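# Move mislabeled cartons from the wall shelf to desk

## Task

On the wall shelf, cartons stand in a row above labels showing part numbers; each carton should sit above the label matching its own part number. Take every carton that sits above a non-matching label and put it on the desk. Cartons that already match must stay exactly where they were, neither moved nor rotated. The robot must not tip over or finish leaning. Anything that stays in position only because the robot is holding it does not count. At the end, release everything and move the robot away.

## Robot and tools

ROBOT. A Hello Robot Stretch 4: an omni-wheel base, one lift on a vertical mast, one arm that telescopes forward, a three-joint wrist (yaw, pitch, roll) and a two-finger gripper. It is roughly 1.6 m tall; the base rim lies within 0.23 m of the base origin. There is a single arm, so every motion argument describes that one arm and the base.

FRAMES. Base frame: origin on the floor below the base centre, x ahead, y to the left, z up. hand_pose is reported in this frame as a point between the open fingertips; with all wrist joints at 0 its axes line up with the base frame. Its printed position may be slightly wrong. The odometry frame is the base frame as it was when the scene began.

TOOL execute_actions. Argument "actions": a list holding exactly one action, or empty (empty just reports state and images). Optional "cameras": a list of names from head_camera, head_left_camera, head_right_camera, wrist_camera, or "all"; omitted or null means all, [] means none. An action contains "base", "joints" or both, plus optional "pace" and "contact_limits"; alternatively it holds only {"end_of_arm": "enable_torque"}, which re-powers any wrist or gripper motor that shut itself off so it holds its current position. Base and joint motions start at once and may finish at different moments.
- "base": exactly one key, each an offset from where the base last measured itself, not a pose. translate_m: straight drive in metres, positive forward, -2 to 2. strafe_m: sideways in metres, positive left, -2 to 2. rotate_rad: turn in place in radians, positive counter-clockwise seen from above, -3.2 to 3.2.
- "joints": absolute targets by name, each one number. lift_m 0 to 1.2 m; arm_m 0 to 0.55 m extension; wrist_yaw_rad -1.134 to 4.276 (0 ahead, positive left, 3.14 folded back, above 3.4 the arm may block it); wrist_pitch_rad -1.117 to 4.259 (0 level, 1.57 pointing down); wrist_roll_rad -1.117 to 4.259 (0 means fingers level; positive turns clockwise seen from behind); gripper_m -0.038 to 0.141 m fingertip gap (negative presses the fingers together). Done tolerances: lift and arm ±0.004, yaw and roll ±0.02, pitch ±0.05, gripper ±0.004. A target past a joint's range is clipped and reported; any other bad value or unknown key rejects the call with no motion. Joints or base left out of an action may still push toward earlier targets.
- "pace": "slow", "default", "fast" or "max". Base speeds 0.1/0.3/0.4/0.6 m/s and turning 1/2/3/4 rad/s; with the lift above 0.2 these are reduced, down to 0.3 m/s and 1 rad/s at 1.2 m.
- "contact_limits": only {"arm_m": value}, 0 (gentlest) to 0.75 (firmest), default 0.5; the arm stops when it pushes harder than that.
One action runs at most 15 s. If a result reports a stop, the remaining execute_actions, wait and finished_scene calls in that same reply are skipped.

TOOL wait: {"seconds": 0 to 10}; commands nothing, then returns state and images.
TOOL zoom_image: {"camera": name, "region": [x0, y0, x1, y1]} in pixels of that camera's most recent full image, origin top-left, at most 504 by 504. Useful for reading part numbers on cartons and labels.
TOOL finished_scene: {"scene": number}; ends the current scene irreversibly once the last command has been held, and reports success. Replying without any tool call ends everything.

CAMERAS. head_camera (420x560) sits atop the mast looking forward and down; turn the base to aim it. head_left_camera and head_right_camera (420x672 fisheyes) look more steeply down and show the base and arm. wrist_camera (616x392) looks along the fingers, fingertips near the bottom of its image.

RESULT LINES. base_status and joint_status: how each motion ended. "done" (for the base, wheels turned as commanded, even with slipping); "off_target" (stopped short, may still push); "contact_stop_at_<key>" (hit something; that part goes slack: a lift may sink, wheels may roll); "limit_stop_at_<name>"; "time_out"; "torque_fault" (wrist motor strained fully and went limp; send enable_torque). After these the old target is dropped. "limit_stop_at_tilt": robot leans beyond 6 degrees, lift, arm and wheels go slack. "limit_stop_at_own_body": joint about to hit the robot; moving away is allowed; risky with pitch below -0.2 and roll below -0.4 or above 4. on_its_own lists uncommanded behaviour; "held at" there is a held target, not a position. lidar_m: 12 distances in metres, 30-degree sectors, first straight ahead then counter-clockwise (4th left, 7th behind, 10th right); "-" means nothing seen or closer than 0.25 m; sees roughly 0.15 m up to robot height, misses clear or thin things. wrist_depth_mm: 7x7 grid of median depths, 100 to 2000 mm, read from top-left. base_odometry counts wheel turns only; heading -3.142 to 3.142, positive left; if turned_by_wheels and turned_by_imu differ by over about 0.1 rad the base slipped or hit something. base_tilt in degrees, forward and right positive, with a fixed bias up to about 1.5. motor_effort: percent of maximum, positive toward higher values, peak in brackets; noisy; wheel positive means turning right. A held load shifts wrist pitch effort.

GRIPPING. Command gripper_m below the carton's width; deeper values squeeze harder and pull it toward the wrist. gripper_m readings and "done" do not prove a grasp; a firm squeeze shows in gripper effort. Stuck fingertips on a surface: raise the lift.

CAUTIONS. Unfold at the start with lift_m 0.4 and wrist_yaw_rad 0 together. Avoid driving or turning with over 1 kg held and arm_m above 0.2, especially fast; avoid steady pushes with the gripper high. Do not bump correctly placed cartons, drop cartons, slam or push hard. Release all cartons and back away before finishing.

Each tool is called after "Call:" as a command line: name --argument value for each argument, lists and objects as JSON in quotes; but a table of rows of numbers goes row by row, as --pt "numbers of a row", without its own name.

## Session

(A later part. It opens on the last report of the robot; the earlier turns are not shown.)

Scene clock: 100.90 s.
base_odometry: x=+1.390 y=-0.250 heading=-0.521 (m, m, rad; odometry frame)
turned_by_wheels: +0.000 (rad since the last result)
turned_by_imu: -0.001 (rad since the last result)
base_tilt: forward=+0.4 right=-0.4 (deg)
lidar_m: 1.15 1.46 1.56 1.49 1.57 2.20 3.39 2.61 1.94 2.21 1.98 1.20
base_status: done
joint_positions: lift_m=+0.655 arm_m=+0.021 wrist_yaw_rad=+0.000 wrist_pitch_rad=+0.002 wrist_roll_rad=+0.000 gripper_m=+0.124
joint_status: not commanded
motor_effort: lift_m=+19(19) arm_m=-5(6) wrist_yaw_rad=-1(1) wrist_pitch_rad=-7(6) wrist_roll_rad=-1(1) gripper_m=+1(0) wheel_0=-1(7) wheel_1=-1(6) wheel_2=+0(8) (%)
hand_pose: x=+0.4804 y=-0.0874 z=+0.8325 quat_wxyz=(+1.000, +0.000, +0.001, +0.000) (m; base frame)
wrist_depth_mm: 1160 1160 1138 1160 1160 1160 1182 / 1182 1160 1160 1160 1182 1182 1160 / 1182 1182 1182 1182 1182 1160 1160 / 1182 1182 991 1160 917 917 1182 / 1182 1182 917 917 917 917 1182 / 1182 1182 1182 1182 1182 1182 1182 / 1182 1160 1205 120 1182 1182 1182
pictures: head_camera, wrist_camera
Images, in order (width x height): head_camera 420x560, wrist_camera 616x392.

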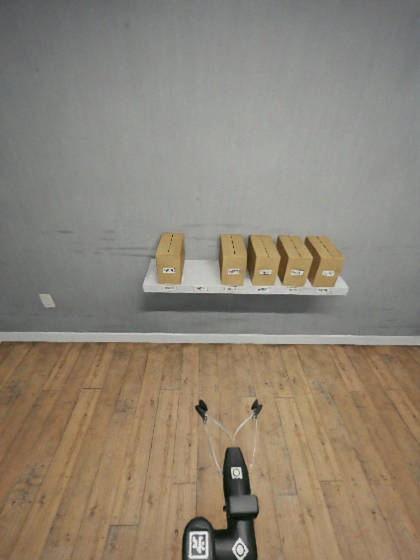

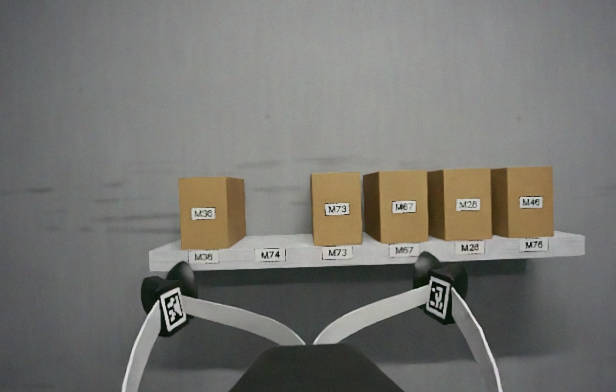

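Call:
execute_actions --actions '[{"base":{"strafe_m":-0.553},"joints":{"arm_m":0.25},"pace":"fast"}]' --cameras '["wrist_camera"]'

Call:
execute_actions --actions '[{"base":{"translate_m":0.19},"joints":{"arm_m":0.42}}]' --cameras '["wrist_camera","head_camera"]'

Scene clock: 106.60 s.
base_odometry: x=+1.115 y=-0.730 heading=-0.520 (m, m, rad; odometry frame)
turned_by_wheels: +0.000 (rad since the last result)
turned_by_imu: +0.002 (rad since the last result)
base_tilt: forward=+0.4 right=-0.4 (deg)
lidar_m: 1.13 1.20 2.02 2.02 2.16 2.68 3.40 1.80 1.42 1.66 1.74 1.44
base_status: done
joint_positions: lift_m=+0.655 arm_m=+0.249 wrist_yaw_rad=+0.000 wrist_pitch_rad=+0.002 wrist_roll_rad=+0.000 gripper_m=+0.124
joint_status: all done
motor_effort: lift_m=+19(19) arm_m=+6(7) wrist_yaw_rad=-2(1) wrist_pitch_rad=-6(7) wrist_roll_rad=-1(1) gripper_m=+0(1) wheel_0=+1(11) wheel_1=+2(14) wheel_2=+0(0) (%)
hand_pose: x=+0.7084 y=-0.0874 z=+0.8326 quat_wxyz=(+1.000, +0.000, +0.001, +0.000) (m; base frame)
wrist_depth_mm: 931 931 917 931 917 931 931 / 931 931 931 931 931 931 931 / 931 931 931 931 931 931 946 / 676 676 676 668 931 931 931 / 683 676 676 683 931 946 931 / 931 676 676 931 931 946 946 / 931 946 946 120 946 946 946
pictures: wrist_camera
Images, in order (width x height): wrist_camera 616x392.

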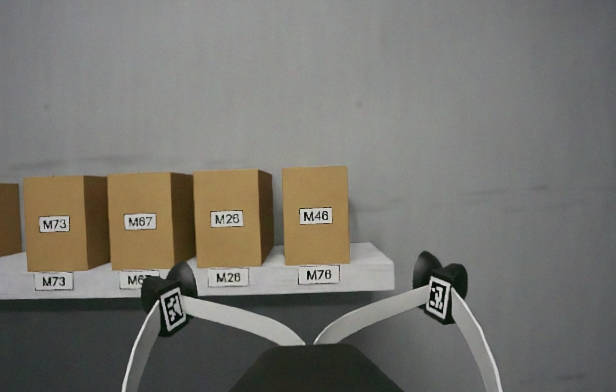

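Scene clock: 108.63 s.
base_odometry: x=+1.280 y=-0.824 heading=-0.520 (m, m, rad; odometry frame)
turned_by_wheels: +0.000 (rad since the last result)
turned_by_imu: +0.000 (rad since the last result)
base_tilt: forward=+0.4 right=-0.4 (deg)
lidar_m: 0.94 1.01 1.72 2.02 2.15 2.90 3.61 1.81 1.49 1.66 1.70 1.23
base_status: done
joint_positions: lift_m=+0.655 arm_m=+0.419 wrist_yaw_rad=+0.000 wrist_pitch_rad=+0.002 wrist_roll_rad=+0.000 gripper_m=+0.124
joint_status: all done
motor_effort: lift_m=+19(19) arm_m=+6(6) wrist_yaw_rad=-1(0) wrist_pitch_rad=-6(7) wrist_roll_rad=-1(1) gripper_m=+0(1) wheel_0=+0(6) wheel_1=+1(3) wheel_2=+0(9) (%)
hand_pose: x=+0.8784 y=-0.0874 z=+0.8326 quat_wxyz=(+1.000, +0.000, +0.001, +0.000) (m; base frame)
wrist_depth_mm: 564 564 564 569 569 564 569 / 564 564 569 564 569 564 569 / 569 569 569 569 569 574 569 / 327 315 351 315 315 574 574 / 325 317 345 315 315 574 569 / 327 317 317 319 317 574 574 / 315 312 312 120 314 314 580
pictures: head_camera, wrist_camera
Images, in order (width x height): head_camera 420x560, wrist_camera 616x392.

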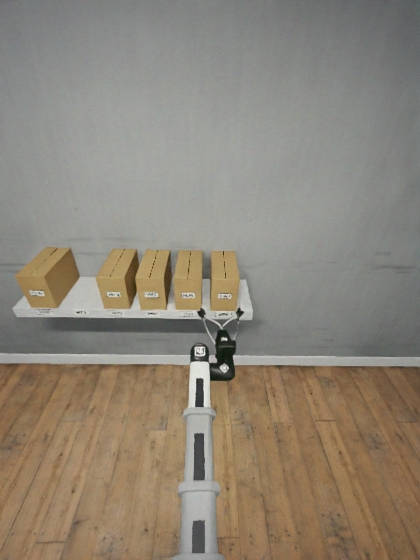

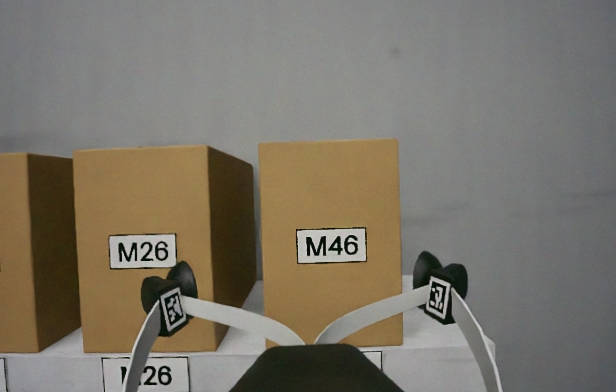

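Call:
execute_actions --actions '[{"base":{"strafe_m":-0.022},"pace":"slow"}]' --cameras '[]'

Call:
execute_actions --actions '[{"joints":{"arm_m":0.485},"pace":"slow"}]' --cameras '["wrist_camera"]'

Scene clock: 112.30 s.
base_odometry: x=+1.269 y=-0.843 heading=-0.520 (m, m, rad; odometry frame)
turned_by_wheels: +0.000 (rad since the last result)
turned_by_imu: +0.000 (rad since the last result)
base_tilt: forward=+0.3 right=-0.4 (deg)
lidar_m: 0.94 0.99 1.74 2.06 2.15 2.88 3.59 1.82 1.50 1.63 1.70 1.27
base_status: done
joint_positions: lift_m=+0.655 arm_m=+0.419 wrist_yaw_rad=+0.000 wrist_pitch_rad=+0.002 wrist_roll_rad=+0.000 gripper_m=+0.124
joint_status: not commanded
motor_effort: lift_m=+19(18) arm_m=+6(5) wrist_yaw_rad=-1(1) wrist_pitch_rad=-6(7) wrist_roll_rad=-1(1) gripper_m=+1(0) wheel_0=+1(6) wheel_1=-2(5) wheel_2=+0(0) (%)
hand_pose: x=+0.8784 y=-0.0874 z=+0.8326 quat_wxyz=(+1.000, +0.000, +0.001, +0.000) (m; base frame)
wrist_depth_mm: 564 564 564 564 564 564 564 / 569 564 564 564 569 569 569 / 569 564 569 569 569 569 569 / 324 314 345 315 569 569 574 / 322 315 340 317 569 569 574 / 325 315 317 317 315 569 574 / 315 310 312 120 314 574 574
pictures: none
No camera images: the call's "cameras" was empty. Leave "cameras" out to get every camera's image.

Scene clock: 114.20 s.
base_odometry: x=+1.269 y=-0.843 heading=-0.520 (m, m, rad; odometry frame)
turned_by_wheels: +0.000 (rad since the last result)
turned_by_imu: +0.000 (rad since the last result)
base_tilt: forward=+0.5 right=-0.4 (deg)
lidar_m: 0.93 0.97 1.73 2.06 2.16 2.89 3.59 1.79 1.48 1.63 1.67 1.25
base_status: not commanded
joint_positions: lift_m=+0.655 arm_m=+0.484 wrist_yaw_rad=+0.000 wrist_pitch_rad=+0.002 wrist_roll_rad=+0.000 gripper_m=+0.124
joint_status: all done
motor_effort: lift_m=+19(18) arm_m=+6(7) wrist_yaw_rad=-1(1) wrist_pitch_rad=-6(6) wrist_roll_rad=-1(1) gripper_m=+1(0) wheel_0=+1(1) wheel_1=-2(2) wheel_2=+0(0) (%)
hand_pose: x=+0.9434 y=-0.0874 z=+0.8326 quat_wxyz=(+1.000, +0.000, +0.001, +0.000) (m; base frame)
wrist_depth_mm: 500 500 500 500 500 504 504 / 500 500 504 504 504 500 500 / 249 258 500 250 504 504 508 / 249 250 250 250 504 504 508 / 250 250 251 250 250 508 504 / 250 250 251 251 251 508 508 / 252 251 278 120 252 298 512
pictures: wrist_camera
Images, in order (width x height): wrist_camera 616x392.

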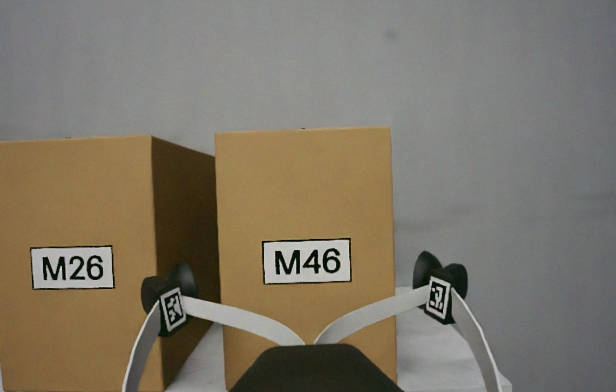

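Call:
execute_actions --actions '[{"base":{"strafe_m":-0.007},"joints":{"arm_m":0.495},"pace":"slow"}]' --cameras '["wrist_camera"]'

Scene clock: 118.67 s.
base_odometry: x=+1.266 y=-0.849 heading=-0.520 (m, m, rad; odometry frame)
turned_by_wheels: +0.000 (rad since the last result)
turned_by_imu: +0.000 (rad since the last result)
base_tilt: forward=+0.4 right=-0.4 (deg)
lidar_m: 0.95 0.99 1.76 2.06 2.17 2.89 3.62 1.77 1.49 1.62 1.70 1.24
base_status: done
joint_positions: lift_m=+0.655 arm_m=+0.494 wrist_yaw_rad=+0.000 wrist_pitch_rad=+0.002 wrist_roll_rad=+0.000 gripper_m=+0.124
joint_status: all done
motor_effort: lift_m=+19(19) arm_m=+6(6) wrist_yaw_rad=-1(1) wrist_pitch_rad=-6(7) wrist_roll_rad=-1(1) gripper_m=+2(1) wheel_0=+2(5) wheel_1=-2(4) wheel_2=+0(7) (%)
hand_pose: x=+0.9534 y=-0.0874 z=+0.8326 quat_wxyz=(+1.000, +0.000, +0.001, +0.000) (m; base frame)
wrist_depth_mm: 488 488 488 492 492 492 492 / 492 492 488 496 496 492 492 / 239 298 240 239 496 492 496 / 239 239 240 239 492 492 496 / 239 240 240 240 240 496 496 / 241 240 240 241 240 500 500 / 242 241 252 119 268 300 500
pictures: wrist_camera
Images, in order (width x height): wrist_camera 616x392.

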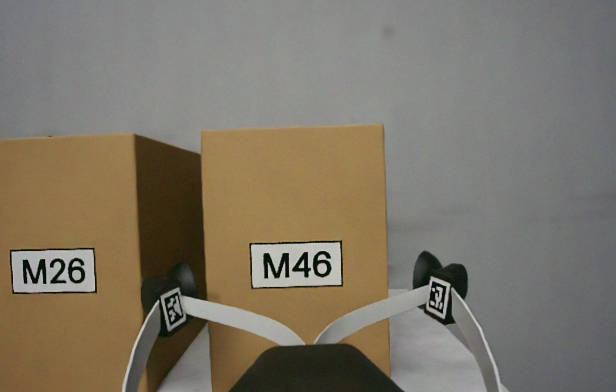

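Call:
execute_actions --actions '[{"joints":{"arm_m":0.52},"pace":"slow","contact_limits":{"arm_m":0.2}}]' --cameras '["wrist_camera"]'

Call:
execute_actions --actions '[{"joints":{"arm_m":0.545},"pace":"slow","contact_limits":{"arm_m":0.2}}]' --cameras '["wrist_camera"]'

Scene clock: 122.47 s.
base_odometry: x=+1.266 y=-0.849 heading=-0.520 (m, m, rad; odometry frame)
turned_by_wheels: +0.000 (rad since the last result)
turned_by_imu: +0.000 (rad since the last result)
base_tilt: forward=+0.4 right=-0.4 (deg)
lidar_m: 0.94 0.98 1.74 2.05 2.17 2.91 3.60 1.78 1.46 1.63 1.69 1.24
base_status: not commanded
joint_positions: lift_m=+0.655 arm_m=+0.519 wrist_yaw_rad=+0.000 wrist_pitch_rad=+0.002 wrist_roll_rad=+0.000 gripper_m=+0.124
joint_status: all done
motor_effort: lift_m=+19(19) arm_m=+6(7) wrist_yaw_rad=-1(1) wrist_pitch_rad=-6(7) wrist_roll_rad=-1(1) gripper_m=+1(1) wheel_0=+2(2) wheel_1=-1(1) wheel_2=+0(0) (%)
contact_limits: arm_m 0.2
hand_pose: x=+0.9784 y=-0.0874 z=+0.8326 quat_wxyz=(+1.000, +0.000, +0.001, +0.000) (m; base frame)
wrist_depth_mm: 462 462 466 466 466 466 466 / 466 466 466 466 469 469 469 / 213 252 214 213 469 473 469 / 214 231 215 215 469 473 469 / 214 229 215 215 215 469 473 / 215 215 215 215 216 469 473 / 216 216 216 120 252 300 473
pictures: wrist_camera
Images, in order (width x height): wrist_camera 616x392.

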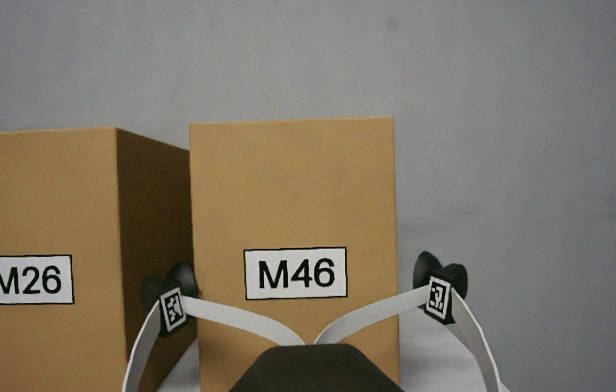

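Scene clock: 123.77 s.
base_odometry: x=+1.266 y=-0.849 heading=-0.520 (m, m, rad; odometry frame)
turned_by_wheels: +0.000 (rad since the last result)
turned_by_imu: +0.000 (rad since the last result)
base_tilt: forward=+0.4 right=-0.4 (deg)
lidar_m: 0.95 0.98 1.75 2.06 2.18 2.91 3.63 1.80 1.49 1.63 1.69 1.25
base_status: not commanded
joint_positions: lift_m=+0.655 arm_m=+0.544 wrist_yaw_rad=+0.000 wrist_pitch_rad=+0.002 wrist_roll_rad=+0.000 gripper_m=+0.124
joint_status: all done
motor_effort: lift_m=+19(19) arm_m=+6(6) wrist_yaw_rad=-1(1) wrist_pitch_rad=-7(6) wrist_roll_rad=-1(1) gripper_m=+0(0) wheel_0=+2(2) wheel_1=-1(1) wheel_2=+0(0) (%)
contact_limits: arm_m 0.2
hand_pose: x=+1.0034 y=-0.0874 z=+0.8326 quat_wxyz=(+1.000, +0.000, +0.001, +0.000) (m; base frame)
wrist_depth_mm: 439 439 442 442 439 442 442 / 442 442 442 442 439 442 442 / 189 251 193 193 193 445 442 / 189 229 194 194 195 445 445 / 190 227 195 194 195 445 445 / 190 196 195 195 195 449 445 / 190 206 196 120 196 298 449
pictures: wrist_camera
Images, in order (width x height): wrist_camera 616x392.

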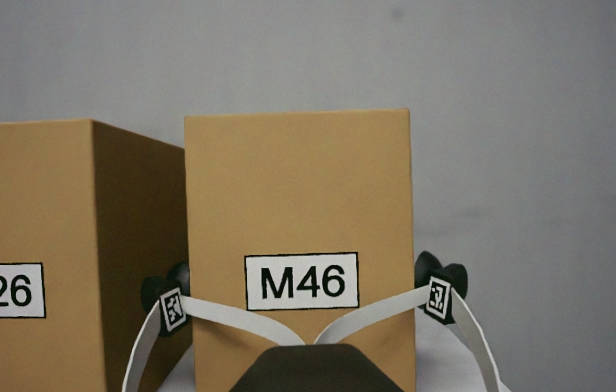

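Call:
execute_actions --actions '[{"joints":{"gripper_m":0.06},"pace":"slow"}]' --cameras '["wrist_camera"]'

Call:
execute_actions --actions '[{"joints":{"lift_m":0.67},"pace":"slow"}]' --cameras '["wrist_camera"]'

Call:
execute_actions --actions '[{"joints":{"arm_m":0.41},"pace":"slow"}]' --cameras '["wrist_camera","head_camera"]'

Scene clock: 129.43 s.
base_odometry: x=+1.266 y=-0.849 heading=-0.520 (m, m, rad; odometry frame)
turned_by_wheels: +0.000 (rad since the last result)
turned_by_imu: +0.001 (rad since the last result)
base_tilt: forward=+0.5 right=-0.4 (deg)
lidar_m: 0.92 0.98 1.78 2.06 2.16 2.90 3.61 1.78 1.45 1.63 1.71 1.24
base_status: not commanded
joint_positions: lift_m=+0.655 arm_m=+0.544 wrist_yaw_rad=+0.000 wrist_pitch_rad=+0.002 wrist_roll_rad=+0.000 gripper_m=+0.061
joint_status: all done
motor_effort: lift_m=+18(19) arm_m=+6(6) wrist_yaw_rad=-1(1) wrist_pitch_rad=-7(6) wrist_roll_rad=-1(1) gripper_m=-25(26) wheel_0=+2(1) wheel_1=-1(1) wheel_2=+0(0) (%)
hand_pose: x=+1.0034 y=-0.0874 z=+0.8326 quat_wxyz=(+1.000, +0.000, +0.001, +0.000) (m; base frame)
wrist_depth_mm: 439 439 439 442 442 436 439 / 442 442 442 439 442 442 442 / 189 251 176 176 176 445 442 / 189 229 176 177 177 445 445 / 190 228 177 177 177 445 445 / 190 184 177 177 177 178 449 / 190 221 178 141 178 300 449
pictures: wrist_camera
Images, in order (width x height): wrist_camera 616x392.

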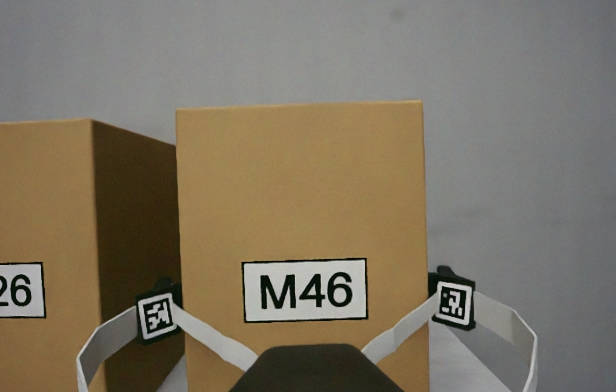

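Scene clock: 130.27 s.
base_odometry: x=+1.266 y=-0.849 heading=-0.520 (m, m, rad; odometry frame)
turned_by_wheels: +0.000 (rad since the last result)
turned_by_imu: +0.000 (rad since the last result)
base_tilt: forward=+0.4 right=-0.4 (deg)
lidar_m: 0.93 0.99 1.74 2.06 2.19 2.89 3.62 1.78 1.49 1.64 1.70 1.25
base_status: not commanded
joint_positions: lift_m=+0.670 arm_m=+0.544 wrist_yaw_rad=+0.000 wrist_pitch_rad=+0.004 wrist_roll_rad=+0.000 gripper_m=+0.061
joint_status: all done
motor_effort: lift_m=+22(23) arm_m=+6(6) wrist_yaw_rad=-1(1) wrist_pitch_rad=-10(10) wrist_roll_rad=-1(1) gripper_m=-26(28) wheel_0=+2(1) wheel_1=-1(1) wheel_2=+0(0) (%)
hand_pose: x=+1.0034 y=-0.0874 z=+0.8469 quat_wxyz=(+1.000, +0.000, +0.002, +0.000) (m; base frame)
wrist_depth_mm: 439 442 439 439 442 442 442 / 442 442 442 439 442 442 442 / 442 442 179 179 179 445 439 / 189 230 178 178 178 445 445 / 189 228 178 178 178 445 445 / 190 184 177 177 177 178 449 / 190 220 177 141 177 449 449
pictures: wrist_camera
Images, in order (width x height): wrist_camera 616x392.

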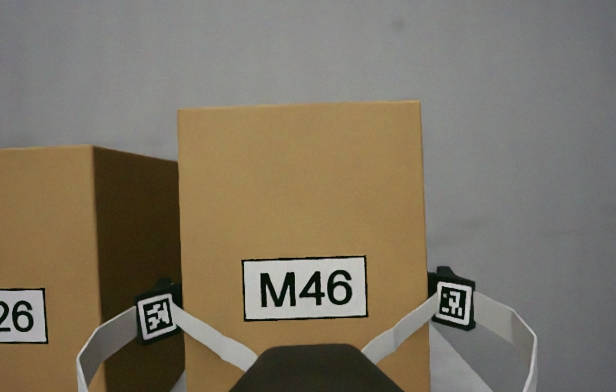

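Scene clock: 132.90 s.
base_odometry: x=+1.266 y=-0.849 heading=-0.520 (m, m, rad; odometry frame)
turned_by_wheels: +0.000 (rad since the last result)
turned_by_imu: +0.000 (rad since the last result)
base_tilt: forward=+0.4 right=-0.4 (deg)
lidar_m: 0.80 0.98 1.76 2.05 2.16 2.89 3.59 1.79 1.49 1.63 1.69 1.24
base_status: not commanded
joint_positions: lift_m=+0.670 arm_m=+0.411 wrist_yaw_rad=+0.000 wrist_pitch_rad=+0.004 wrist_roll_rad=+0.000 gripper_m=+0.061
joint_status: all done
motor_effort: lift_m=+22(21) arm_m=-6(7) wrist_yaw_rad=-2(1) wrist_pitch_rad=-11(10) wrist_roll_rad=-1(1) gripper_m=-26(27) wheel_0=+2(2) wheel_1=-1(2) wheel_2=+0(0) (%)
hand_pose: x=+0.8704 y=-0.0874 z=+0.8469 quat_wxyz=(+1.000, +0.000, +0.002, +0.000) (m; base frame)
wrist_depth_mm: 574 569 574 574 574 569 580 / 569 574 574 574 574 569 580 / 574 574 179 179 179 580 574 / 330 322 178 178 178 580 580 / 330 322 178 178 178 580 580 / 334 184 178 177 178 178 580 / 329 319 177 141 177 585 585
pictures: head_camera, wrist_camera
Images, in order (width x height): head_camera 420x560, wrist_camera 616x392.

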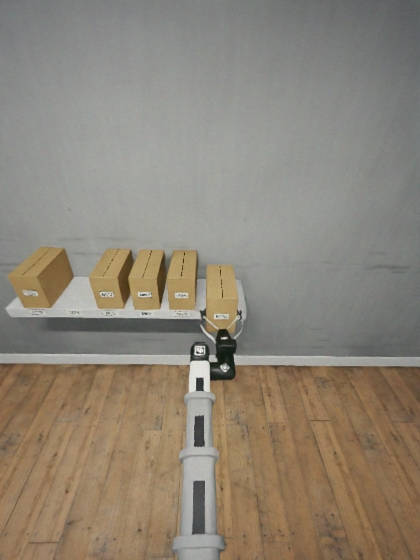

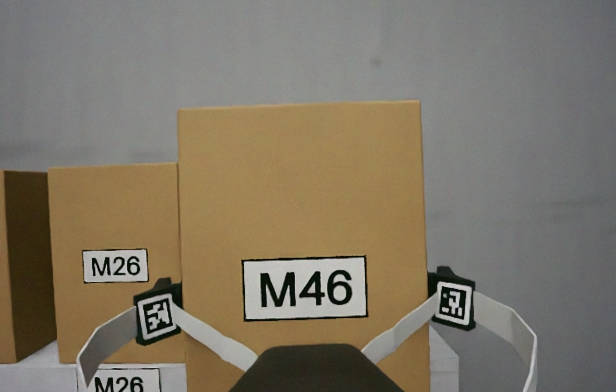

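Call:
execute_actions --actions '[{"joints":{"arm_m":0.27,"lift_m":0.72}}]' --cameras '["wrist_camera"]'

Call:
zoom_image --camera "wrist_camera" --region '[0, 180, 200, 392]'

Scene clock: 138.93 s.
base_odometry: x=+1.266 y=-0.849 heading=-0.520 (m, m, rad; odometry frame)
turned_by_wheels: +0.000 (rad since the last result)
turned_by_imu: +0.000 (rad since the last result)
base_tilt: forward=+0.4 right=-0.4 (deg)
lidar_m: 0.66 1.02 1.75 2.07 2.17 2.90 3.62 1.78 1.49 1.64 1.69 1.23
base_status: not commanded
joint_positions: lift_m=+0.720 arm_m=+0.271 wrist_yaw_rad=+0.000 wrist_pitch_rad=+0.004 wrist_roll_rad=+0.000 gripper_m=+0.061
joint_status: all done
motor_effort: lift_m=+21(25) arm_m=-6(4) wrist_yaw_rad=-1(2) wrist_pitch_rad=-11(12) wrist_roll_rad=-1(1) gripper_m=-26(27) wheel_0=+2(2) wheel_1=-1(1) wheel_2=+0(0) (%)
hand_pose: x=+0.7304 y=-0.0874 z=+0.8968 quat_wxyz=(+1.000, +0.000, +0.002, +0.000) (m; base frame)
wrist_depth_mm: 715 707 707 715 715 715 715 / 715 715 715 715 715 715 715 / 715 715 179 179 179 715 723 / 723 723 178 178 178 715 715 / 466 466 178 178 178 723 715 / 466 184 177 177 177 178 723 / 466 462 177 141 177 732 732
pictures: wrist_camera
Images, in order (width x height): wrist_camera 616x392.

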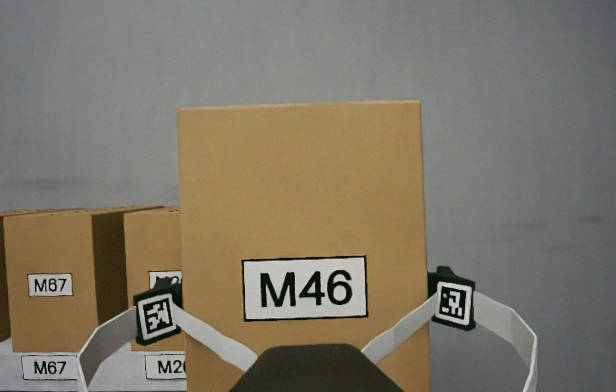

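Region (0, 180, 200, 392) of wrist_camera's 616x392 image, scaled by 2.377; it fills the left 475 columns of this view, and the rest is white.

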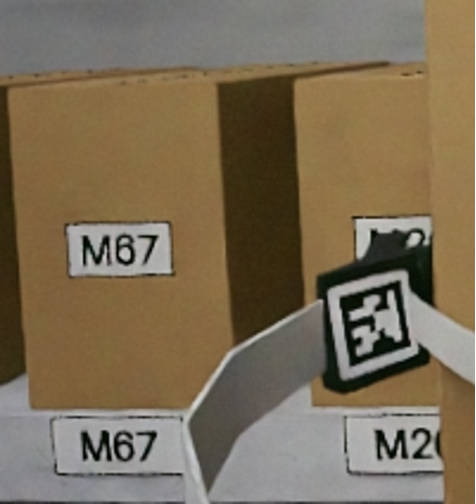

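Call:
execute_actions --actions '[{"joints":{"arm_m":0.1,"lift_m":0.76}}]' --cameras '[]'

Call:
execute_actions --actions '[{"base":{"rotate_rad":3.17},"pace":"slow"}]' --cameras '["head_camera"]'

Call:
execute_actions --actions '[{"base":{"translate_m":1.9}}]' --cameras '["head_camera","head_left_camera"]'

Scene clock: 145.13 s.
base_odometry: x=+1.266 y=-0.849 heading=-0.520 (m, m, rad; odometry frame)
turned_by_wheels: +0.000 (rad since the last result)
turned_by_imu: +0.000 (rad since the last result)
base_tilt: forward=+0.5 right=-0.4 (deg)
lidar_m: 0.51 0.99 1.73 2.06 2.16 2.90 3.61 1.78 1.48 1.61 1.71 0.53
base_status: not commanded
joint_positions: lift_m=+0.760 arm_m=+0.101 wrist_yaw_rad=+0.000 wrist_pitch_rad=+0.004 wrist_roll_rad=+0.000 gripper_m=+0.061
joint_status: all done
motor_effort: lift_m=+21(23) arm_m=-6(5) wrist_yaw_rad=-1(1) wrist_pitch_rad=-12(12) wrist_roll_rad=-1(1) gripper_m=-27(27) wheel_0=+2(2) wheel_1=-1(1) wheel_2=+0(0) (%)
hand_pose: x=+0.5604 y=-0.0874 z=+0.9368 quat_wxyz=(+1.000, +0.000, +0.002, +0.000) (m; base frame)
wrist_depth_mm: 878 878 878 878 878 891 891 / 891 891 878 878 891 891 878 / 878 891 179 179 178 891 878 / 891 891 178 178 179 891 891 / 640 640 178 178 178 891 891 / 640 183 178 177 177 178 904 / 634 759 177 141 177 904 904
pictures: none
No camera images: the call's "cameras" was empty. Leave "cameras" out to get every camera's image.

Scene clock: 149.60 s.
base_odometry: x=+1.266 y=-0.849 heading=+2.649 (m, m, rad; odometry frame)
turned_by_wheels: +3.170 (rad since the last result)
turned_by_imu: +3.140 (rad since the last result)
base_tilt: forward=+0.4 right=-0.4 (deg)
lidar_m: 0.48 1.70 1.49 1.61 1.65 1.25 0.95 1.01 1.80 2.05 2.22 0.53
base_status: done
joint_positions: lift_m=+0.760 arm_m=+0.101 wrist_yaw_rad=+0.000 wrist_pitch_rad=+0.004 wrist_roll_rad=+0.000 gripper_m=+0.061
joint_status: not commanded
motor_effort: lift_m=+21(21) arm_m=-6(6) wrist_yaw_rad=-1(1) wrist_pitch_rad=-12(11) wrist_roll_rad=-1(1) gripper_m=-27(26) wheel_0=+0(4) wheel_1=-1(5) wheel_2=-2(6) (%)
hand_pose: x=+0.5604 y=-0.0874 z=+0.9369 quat_wxyz=(+1.000, +0.000, +0.002, +0.000) (m; base frame)
wrist_depth_mm: - - - - - - - / - - - - - - - / - - 179 179 179 - - / - - 179 179 178 - - / - - 178 178 178 - - / - 184 177 177 177 178 - / 1756 1983 177 141 177 1983 1983
pictures: head_camera
Images, in order (width x height): head_camera 420x560.

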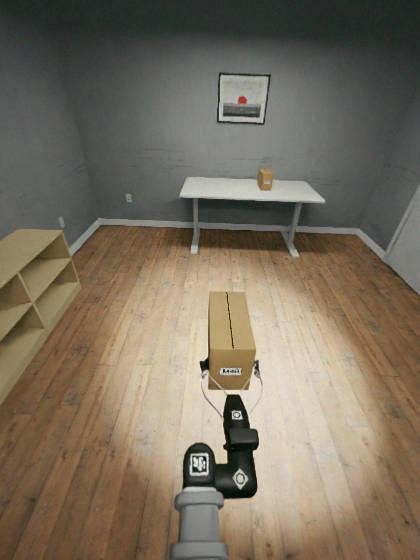

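Scene clock: 157.40 s.
base_odometry: x=-0.409 y=+0.048 heading=+2.649 (m, m, rad; odometry frame)
turned_by_wheels: +0.000 (rad since the last result)
turned_by_imu: -0.001 (rad since the last result)
base_tilt: forward=+0.4 right=-0.4 (deg)
lidar_m: 0.49 1.73 1.59 1.14 1.24 2.31 3.13 2.93 2.26 2.13 1.14 0.53
base_status: done
joint_positions: lift_m=+0.760 arm_m=+0.101 wrist_yaw_rad=+0.000 wrist_pitch_rad=+0.004 wrist_roll_rad=+0.000 gripper_m=+0.061
joint_status: not commanded
motor_effort: lift_m=+19(21) arm_m=-6(6) wrist_yaw_rad=-1(1) wrist_pitch_rad=-12(11) wrist_roll_rad=-1(1) gripper_m=-26(27) wheel_0=+0(5) wheel_1=+1(5) wheel_2=+0(7) (%)
hand_pose: x=+0.5604 y=-0.0874 z=+0.9370 quat_wxyz=(+1.000, +0.000, +0.002, +0.000) (m; base frame)
wrist_depth_mm: 1336 1336 1336 1308 1281 1281 1281 / 1308 1336 1336 1308 1308 1281 1281 / 1336 1308 178 179 179 1308 1281 / 1366 1366 179 178 178 1308 1281 / 1366 1366 178 178 178 1308 831 / 1366 184 177 177 177 178 759 / 1397 544 177 141 177 535 530
pictures: head_camera, head_left_camera
Images, in order (width x height): head_camera 420x560, head_left_camera 420x672.

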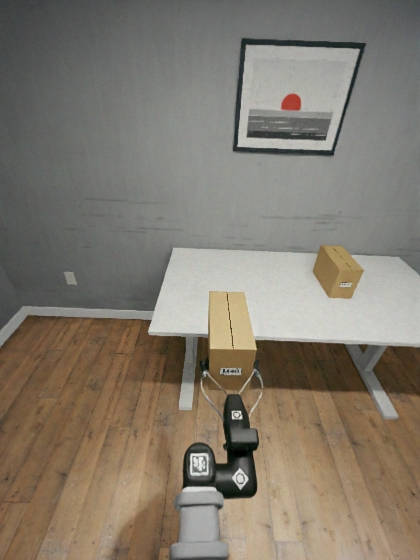

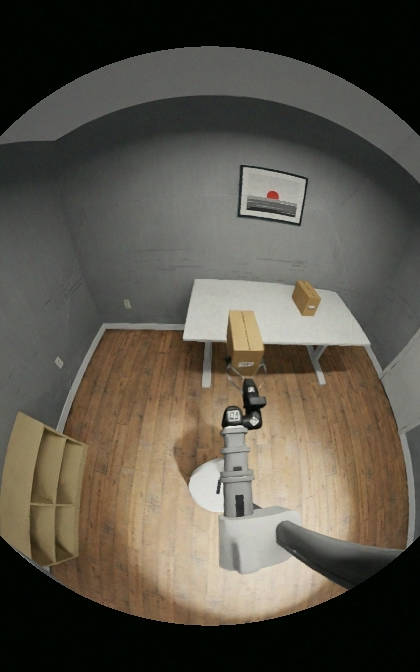

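Close to the desk's left end, so I'll shift right before placing.

Call:
execute_actions --actions '[{"base":{"strafe_m":-0.2}}]' --cameras '[]'

Call:
execute_actions --actions '[{"base":{"translate_m":0.3},"joints":{"arm_m":0.4}}]' --cameras '[]'

Call:
execute_actions --actions '[{"joints":{"lift_m":0.65}}]' --cameras '["head_camera","wrist_camera"]'

Scene clock: 161.90 s.
base_odometry: x=-0.314 y=+0.224 heading=+2.649 (m, m, rad; odometry frame)
turned_by_wheels: +0.000 (rad since the last result)
turned_by_imu: +0.000 (rad since the last result)
base_tilt: forward=+0.4 right=-0.4 (deg)
lidar_m: 0.50 0.86 1.80 1.36 1.42 2.59 3.13 2.66 2.05 1.93 1.12 0.55
base_status: done
joint_positions: lift_m=+0.760 arm_m=+0.101 wrist_yaw_rad=+0.000 wrist_pitch_rad=+0.004 wrist_roll_rad=+0.000 gripper_m=+0.061
joint_status: not commanded
motor_effort: lift_m=+19(19) arm_m=-5(6) wrist_yaw_rad=-1(1) wrist_pitch_rad=-11(11) wrist_roll_rad=-1(1) gripper_m=-27(26) wheel_0=+0(7) wheel_1=+0(11) wheel_2=-1(1) (%)
hand_pose: x=+0.5604 y=-0.0874 z=+0.9370 quat_wxyz=(+1.000, +0.000, +0.002, +0.000) (m; base frame)
wrist_depth_mm: 1336 1336 1308 1281 1255 1281 1255 / 1336 1336 1308 1281 1255 1281 1281 / 1336 1336 179 179 179 1308 1281 / 1336 1336 179 178 178 1281 1281 / 1366 1336 178 178 178 788 1229 / 1366 183 177 177 177 178 759 / 585 539 177 141 177 539 530
pictures: none
No camera images: the call's "cameras" was empty. Leave "cameras" out to get every camera's image.

Scene clock: 164.37 s.
base_odometry: x=-0.578 y=+0.366 heading=+2.649 (m, m, rad; odometry frame)
turned_by_wheels: +0.000 (rad since the last result)
turned_by_imu: +0.000 (rad since the last result)
base_tilt: forward=+0.3 right=-0.4 (deg)
lidar_m: 0.51 0.56 1.78 1.37 1.42 2.60 3.46 2.68 2.05 1.94 0.71 0.53
base_status: done
joint_positions: lift_m=+0.760 arm_m=+0.399 wrist_yaw_rad=+0.000 wrist_pitch_rad=+0.004 wrist_roll_rad=+0.000 gripper_m=+0.061
joint_status: all done
motor_effort: lift_m=+19(19) arm_m=+5(5) wrist_yaw_rad=-1(0) wrist_pitch_rad=-11(11) wrist_roll_rad=-1(1) gripper_m=-27(26) wheel_0=-1(4) wheel_1=+2(4) wheel_2=+0(6) (%)
hand_pose: x=+0.8584 y=-0.0874 z=+0.9370 quat_wxyz=(+1.000, +0.000, +0.002, +0.000) (m; base frame)
wrist_depth_mm: 715 707 707 699 691 691 691 / 723 715 707 707 691 691 691 / 723 723 178 179 179 691 691 / 723 723 178 178 178 699 691 / 723 723 178 178 178 699 699 / 732 183 178 177 178 178 699 / 574 539 177 141 177 535 521
pictures: none
No camera images: the call's "cameras" was empty. Leave "cameras" out to get every camera's image.

Scene clock: 165.87 s.
base_odometry: x=-0.578 y=+0.366 heading=+2.649 (m, m, rad; odometry frame)
turned_by_wheels: +0.000 (rad since the last result)
turned_by_imu: +0.000 (rad since the last result)
base_tilt: forward=+0.4 right=-0.4 (deg)
lidar_m: 0.52 0.56 1.77 1.35 1.39 2.60 3.45 2.68 2.06 1.95 0.72 0.54
base_status: not commanded
joint_positions: lift_m=+0.650 arm_m=+0.399 wrist_yaw_rad=+0.000 wrist_pitch_rad=+0.004 wrist_roll_rad=+0.000 gripper_m=+0.061
joint_status: all done
motor_effort: lift_m=+16(19) arm_m=+5(5) wrist_yaw_rad=-1(1) wrist_pitch_rad=-11(11) wrist_roll_rad=-1(1) gripper_m=-27(25) wheel_0=-1(1) wheel_1=+2(2) wheel_2=+0(0) (%)
hand_pose: x=+0.8584 y=-0.0874 z=+0.8273 quat_wxyz=(+1.000, +0.000, +0.002, +0.000) (m; base frame)
wrist_depth_mm: 723 715 707 699 699 683 683 / 723 715 707 707 699 691 683 / 723 723 178 179 179 691 691 / 732 723 178 178 178 691 683 / 732 723 178 178 178 699 691 / 517 184 177 178 177 178 449 / 342 320 177 141 177 317 310
pictures: head_camera, wrist_camera
Images, in order (width x height): head_camera 420x560, wrist_camera 616x392.

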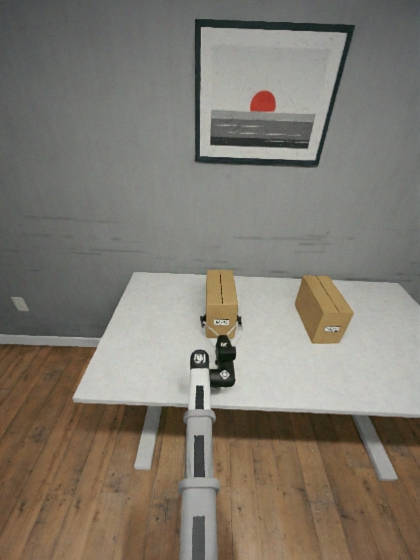

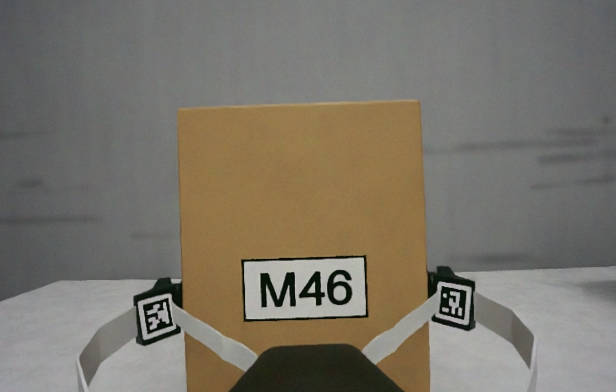

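Call:
execute_actions --actions '[{"joints":{"lift_m":0.635},"pace":"slow"}]' --cameras '[]'

Call:
execute_actions --actions '[{"joints":{"lift_m":0.628},"pace":"slow"}]' --cameras '["wrist_camera"]'

Scene clock: 169.57 s.
base_odometry: x=-0.578 y=+0.366 heading=+2.649 (m, m, rad; odometry frame)
turned_by_wheels: +0.000 (rad since the last result)
turned_by_imu: +0.000 (rad since the last result)
base_tilt: forward=+0.4 right=-0.4 (deg)
lidar_m: 0.51 0.57 1.79 1.35 1.40 2.63 3.45 2.67 2.05 1.96 0.73 0.55
base_status: not commanded
joint_positions: lift_m=+0.635 arm_m=+0.399 wrist_yaw_rad=+0.000 wrist_pitch_rad=+0.004 wrist_roll_rad=+0.000 gripper_m=+0.061
joint_status: all done
motor_effort: lift_m=+16(14) arm_m=+5(5) wrist_yaw_rad=-1(1) wrist_pitch_rad=-11(11) wrist_roll_rad=-1(1) gripper_m=-26(26) wheel_0=-1(1) wheel_1=+2(2) wheel_2=+1(0) (%)
hand_pose: x=+0.8585 y=-0.0874 z=+0.8123 quat_wxyz=(+1.000, +0.000, +0.002, +0.000) (m; base frame)
wrist_depth_mm: 715 715 707 699 699 691 691 / 723 715 707 707 699 691 691 / 715 723 178 178 178 691 691 / 732 715 178 178 178 699 691 / 732 715 178 177 178 707 691 / 469 183 177 177 178 178 410 / 310 289 177 141 177 287 282
pictures: none
No camera images: the call's "cameras" was empty. Leave "cameras" out to get every camera's image.

Scene clock: 170.23 s.
base_odometry: x=-0.578 y=+0.366 heading=+2.649 (m, m, rad; odometry frame)
turned_by_wheels: +0.000 (rad since the last result)
turned_by_imu: +0.000 (rad since the last result)
base_tilt: forward=+0.4 right=-0.4 (deg)
lidar_m: 0.52 0.55 1.74 1.36 1.41 2.58 3.47 2.70 2.05 1.95 0.70 0.53
base_status: not commanded
joint_positions: lift_m=+0.628 arm_m=+0.399 wrist_yaw_rad=+0.000 wrist_pitch_rad=+0.002 wrist_roll_rad=+0.000 gripper_m=+0.061
joint_status: all done
motor_effort: lift_m=+16(18) arm_m=+5(5) wrist_yaw_rad=-1(1) wrist_pitch_rad=-6(11) wrist_roll_rad=-1(1) gripper_m=-27(27) wheel_0=-1(1) wheel_1=+2(2) wheel_2=+0(0) (%)
hand_pose: x=+0.8585 y=-0.0874 z=+0.8058 quat_wxyz=(+1.000, +0.000, +0.001, +0.000) (m; base frame)
wrist_depth_mm: 715 715 707 707 707 691 683 / 723 715 707 707 699 699 691 / 723 715 176 176 176 699 683 / 723 723 176 177 177 707 691 / 732 723 177 177 177 699 691 / 452 184 177 177 177 178 394 / 298 277 178 141 178 276 270
pictures: wrist_camera
Images, in order (width x height): wrist_camera 616x392.

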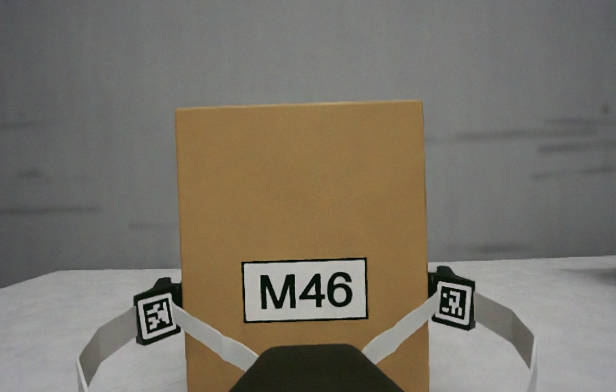

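Call:
execute_actions --actions '[{"joints":{"gripper_m":0.135}}]' --cameras '["wrist_camera"]'

Call:
execute_actions --actions '[{"joints":{"arm_m":0.02},"base":{"translate_m":-0.3}}]' --cameras '["head_camera","wrist_camera"]'

Scene clock: 174.40 s.
base_odometry: x=-0.578 y=+0.366 heading=+2.649 (m, m, rad; odometry frame)
turned_by_wheels: +0.000 (rad since the last result)
turned_by_imu: +0.000 (rad since the last result)
base_tilt: forward=+0.4 right=-0.4 (deg)
lidar_m: 0.52 0.58 1.77 1.35 1.40 2.57 3.45 2.70 2.06 1.94 0.73 0.54
base_status: not commanded
joint_positions: lift_m=+0.628 arm_m=+0.399 wrist_yaw_rad=+0.000 wrist_pitch_rad=+0.002 wrist_roll_rad=+0.000 gripper_m=+0.135
joint_status: all done
motor_effort: lift_m=+15(16) arm_m=+5(5) wrist_yaw_rad=-2(2) wrist_pitch_rad=-6(7) wrist_roll_rad=-1(1) gripper_m=+1(27) wheel_0=-1(1) wheel_1=+2(2) wheel_2=+0(0) (%)
hand_pose: x=+0.8585 y=-0.0874 z=+0.8058 quat_wxyz=(+1.000, +0.000, +0.001, +0.000) (m; base frame)
wrist_depth_mm: 723 715 707 707 699 691 691 / 723 723 715 707 699 691 691 / 723 723 193 193 193 699 691 / 723 723 194 194 195 699 691 / 732 723 195 195 194 699 691 / 452 209 195 195 195 343 394 / 307 297 196 121 196 276 281
pictures: wrist_camera
Images, in order (width x height): wrist_camera 616x392.

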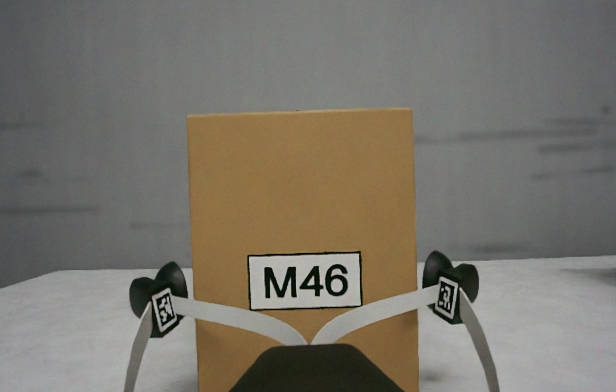

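Scene clock: 176.87 s.
base_odometry: x=-0.314 y=+0.224 heading=+2.649 (m, m, rad; odometry frame)
turned_by_wheels: +0.000 (rad since the last result)
turned_by_imu: +0.000 (rad since the last result)
base_tilt: forward=+0.4 right=-0.3 (deg)
lidar_m: 0.83 0.88 1.79 1.34 1.43 2.61 3.14 2.71 2.05 1.95 1.13 0.84
base_status: done
joint_positions: lift_m=+0.628 arm_m=+0.021 wrist_yaw_rad=+0.000 wrist_pitch_rad=+0.002 wrist_roll_rad=+0.000 gripper_m=+0.135
joint_status: all done
motor_effort: lift_m=+16(16) arm_m=-5(8) wrist_yaw_rad=+0(2) wrist_pitch_rad=-7(7) wrist_roll_rad=-1(1) gripper_m=+1(0) wheel_0=+0(5) wheel_1=-1(5) wheel_2=-1(8) (%)
hand_pose: x=+0.4804 y=-0.0875 z=+0.8057 quat_wxyz=(+1.000, +0.000, +0.001, +0.000) (m; base frame)
wrist_depth_mm: 1430 1397 1397 1366 1366 1366 1336 / 1430 1397 1397 1397 1366 1366 1366 / 1430 1397 1397 1397 1366 1366 1366 / 1430 1430 1397 878 1366 854 1366 / 1430 904 866 831 788 750 723 / 1430 209 597 1430 580 574 1366 / 1430 1430 1430 121 1366 1397 1366
pictures: head_camera, wrist_camera
Images, in order (width x height): head_camera 420x560, wrist_camera 616x392.

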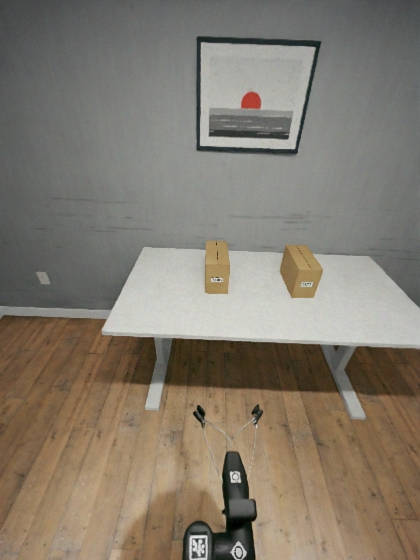

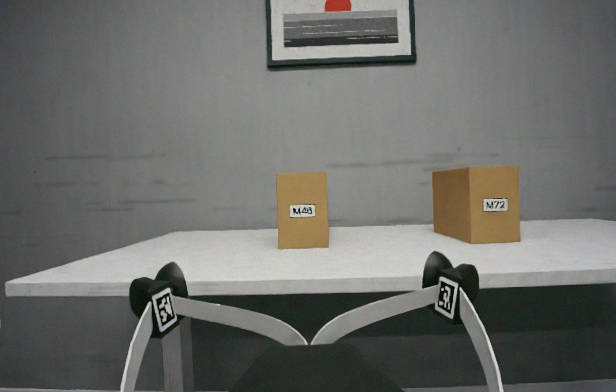

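Call:
finished_scene --scene 2

The scene is finished: the task was done.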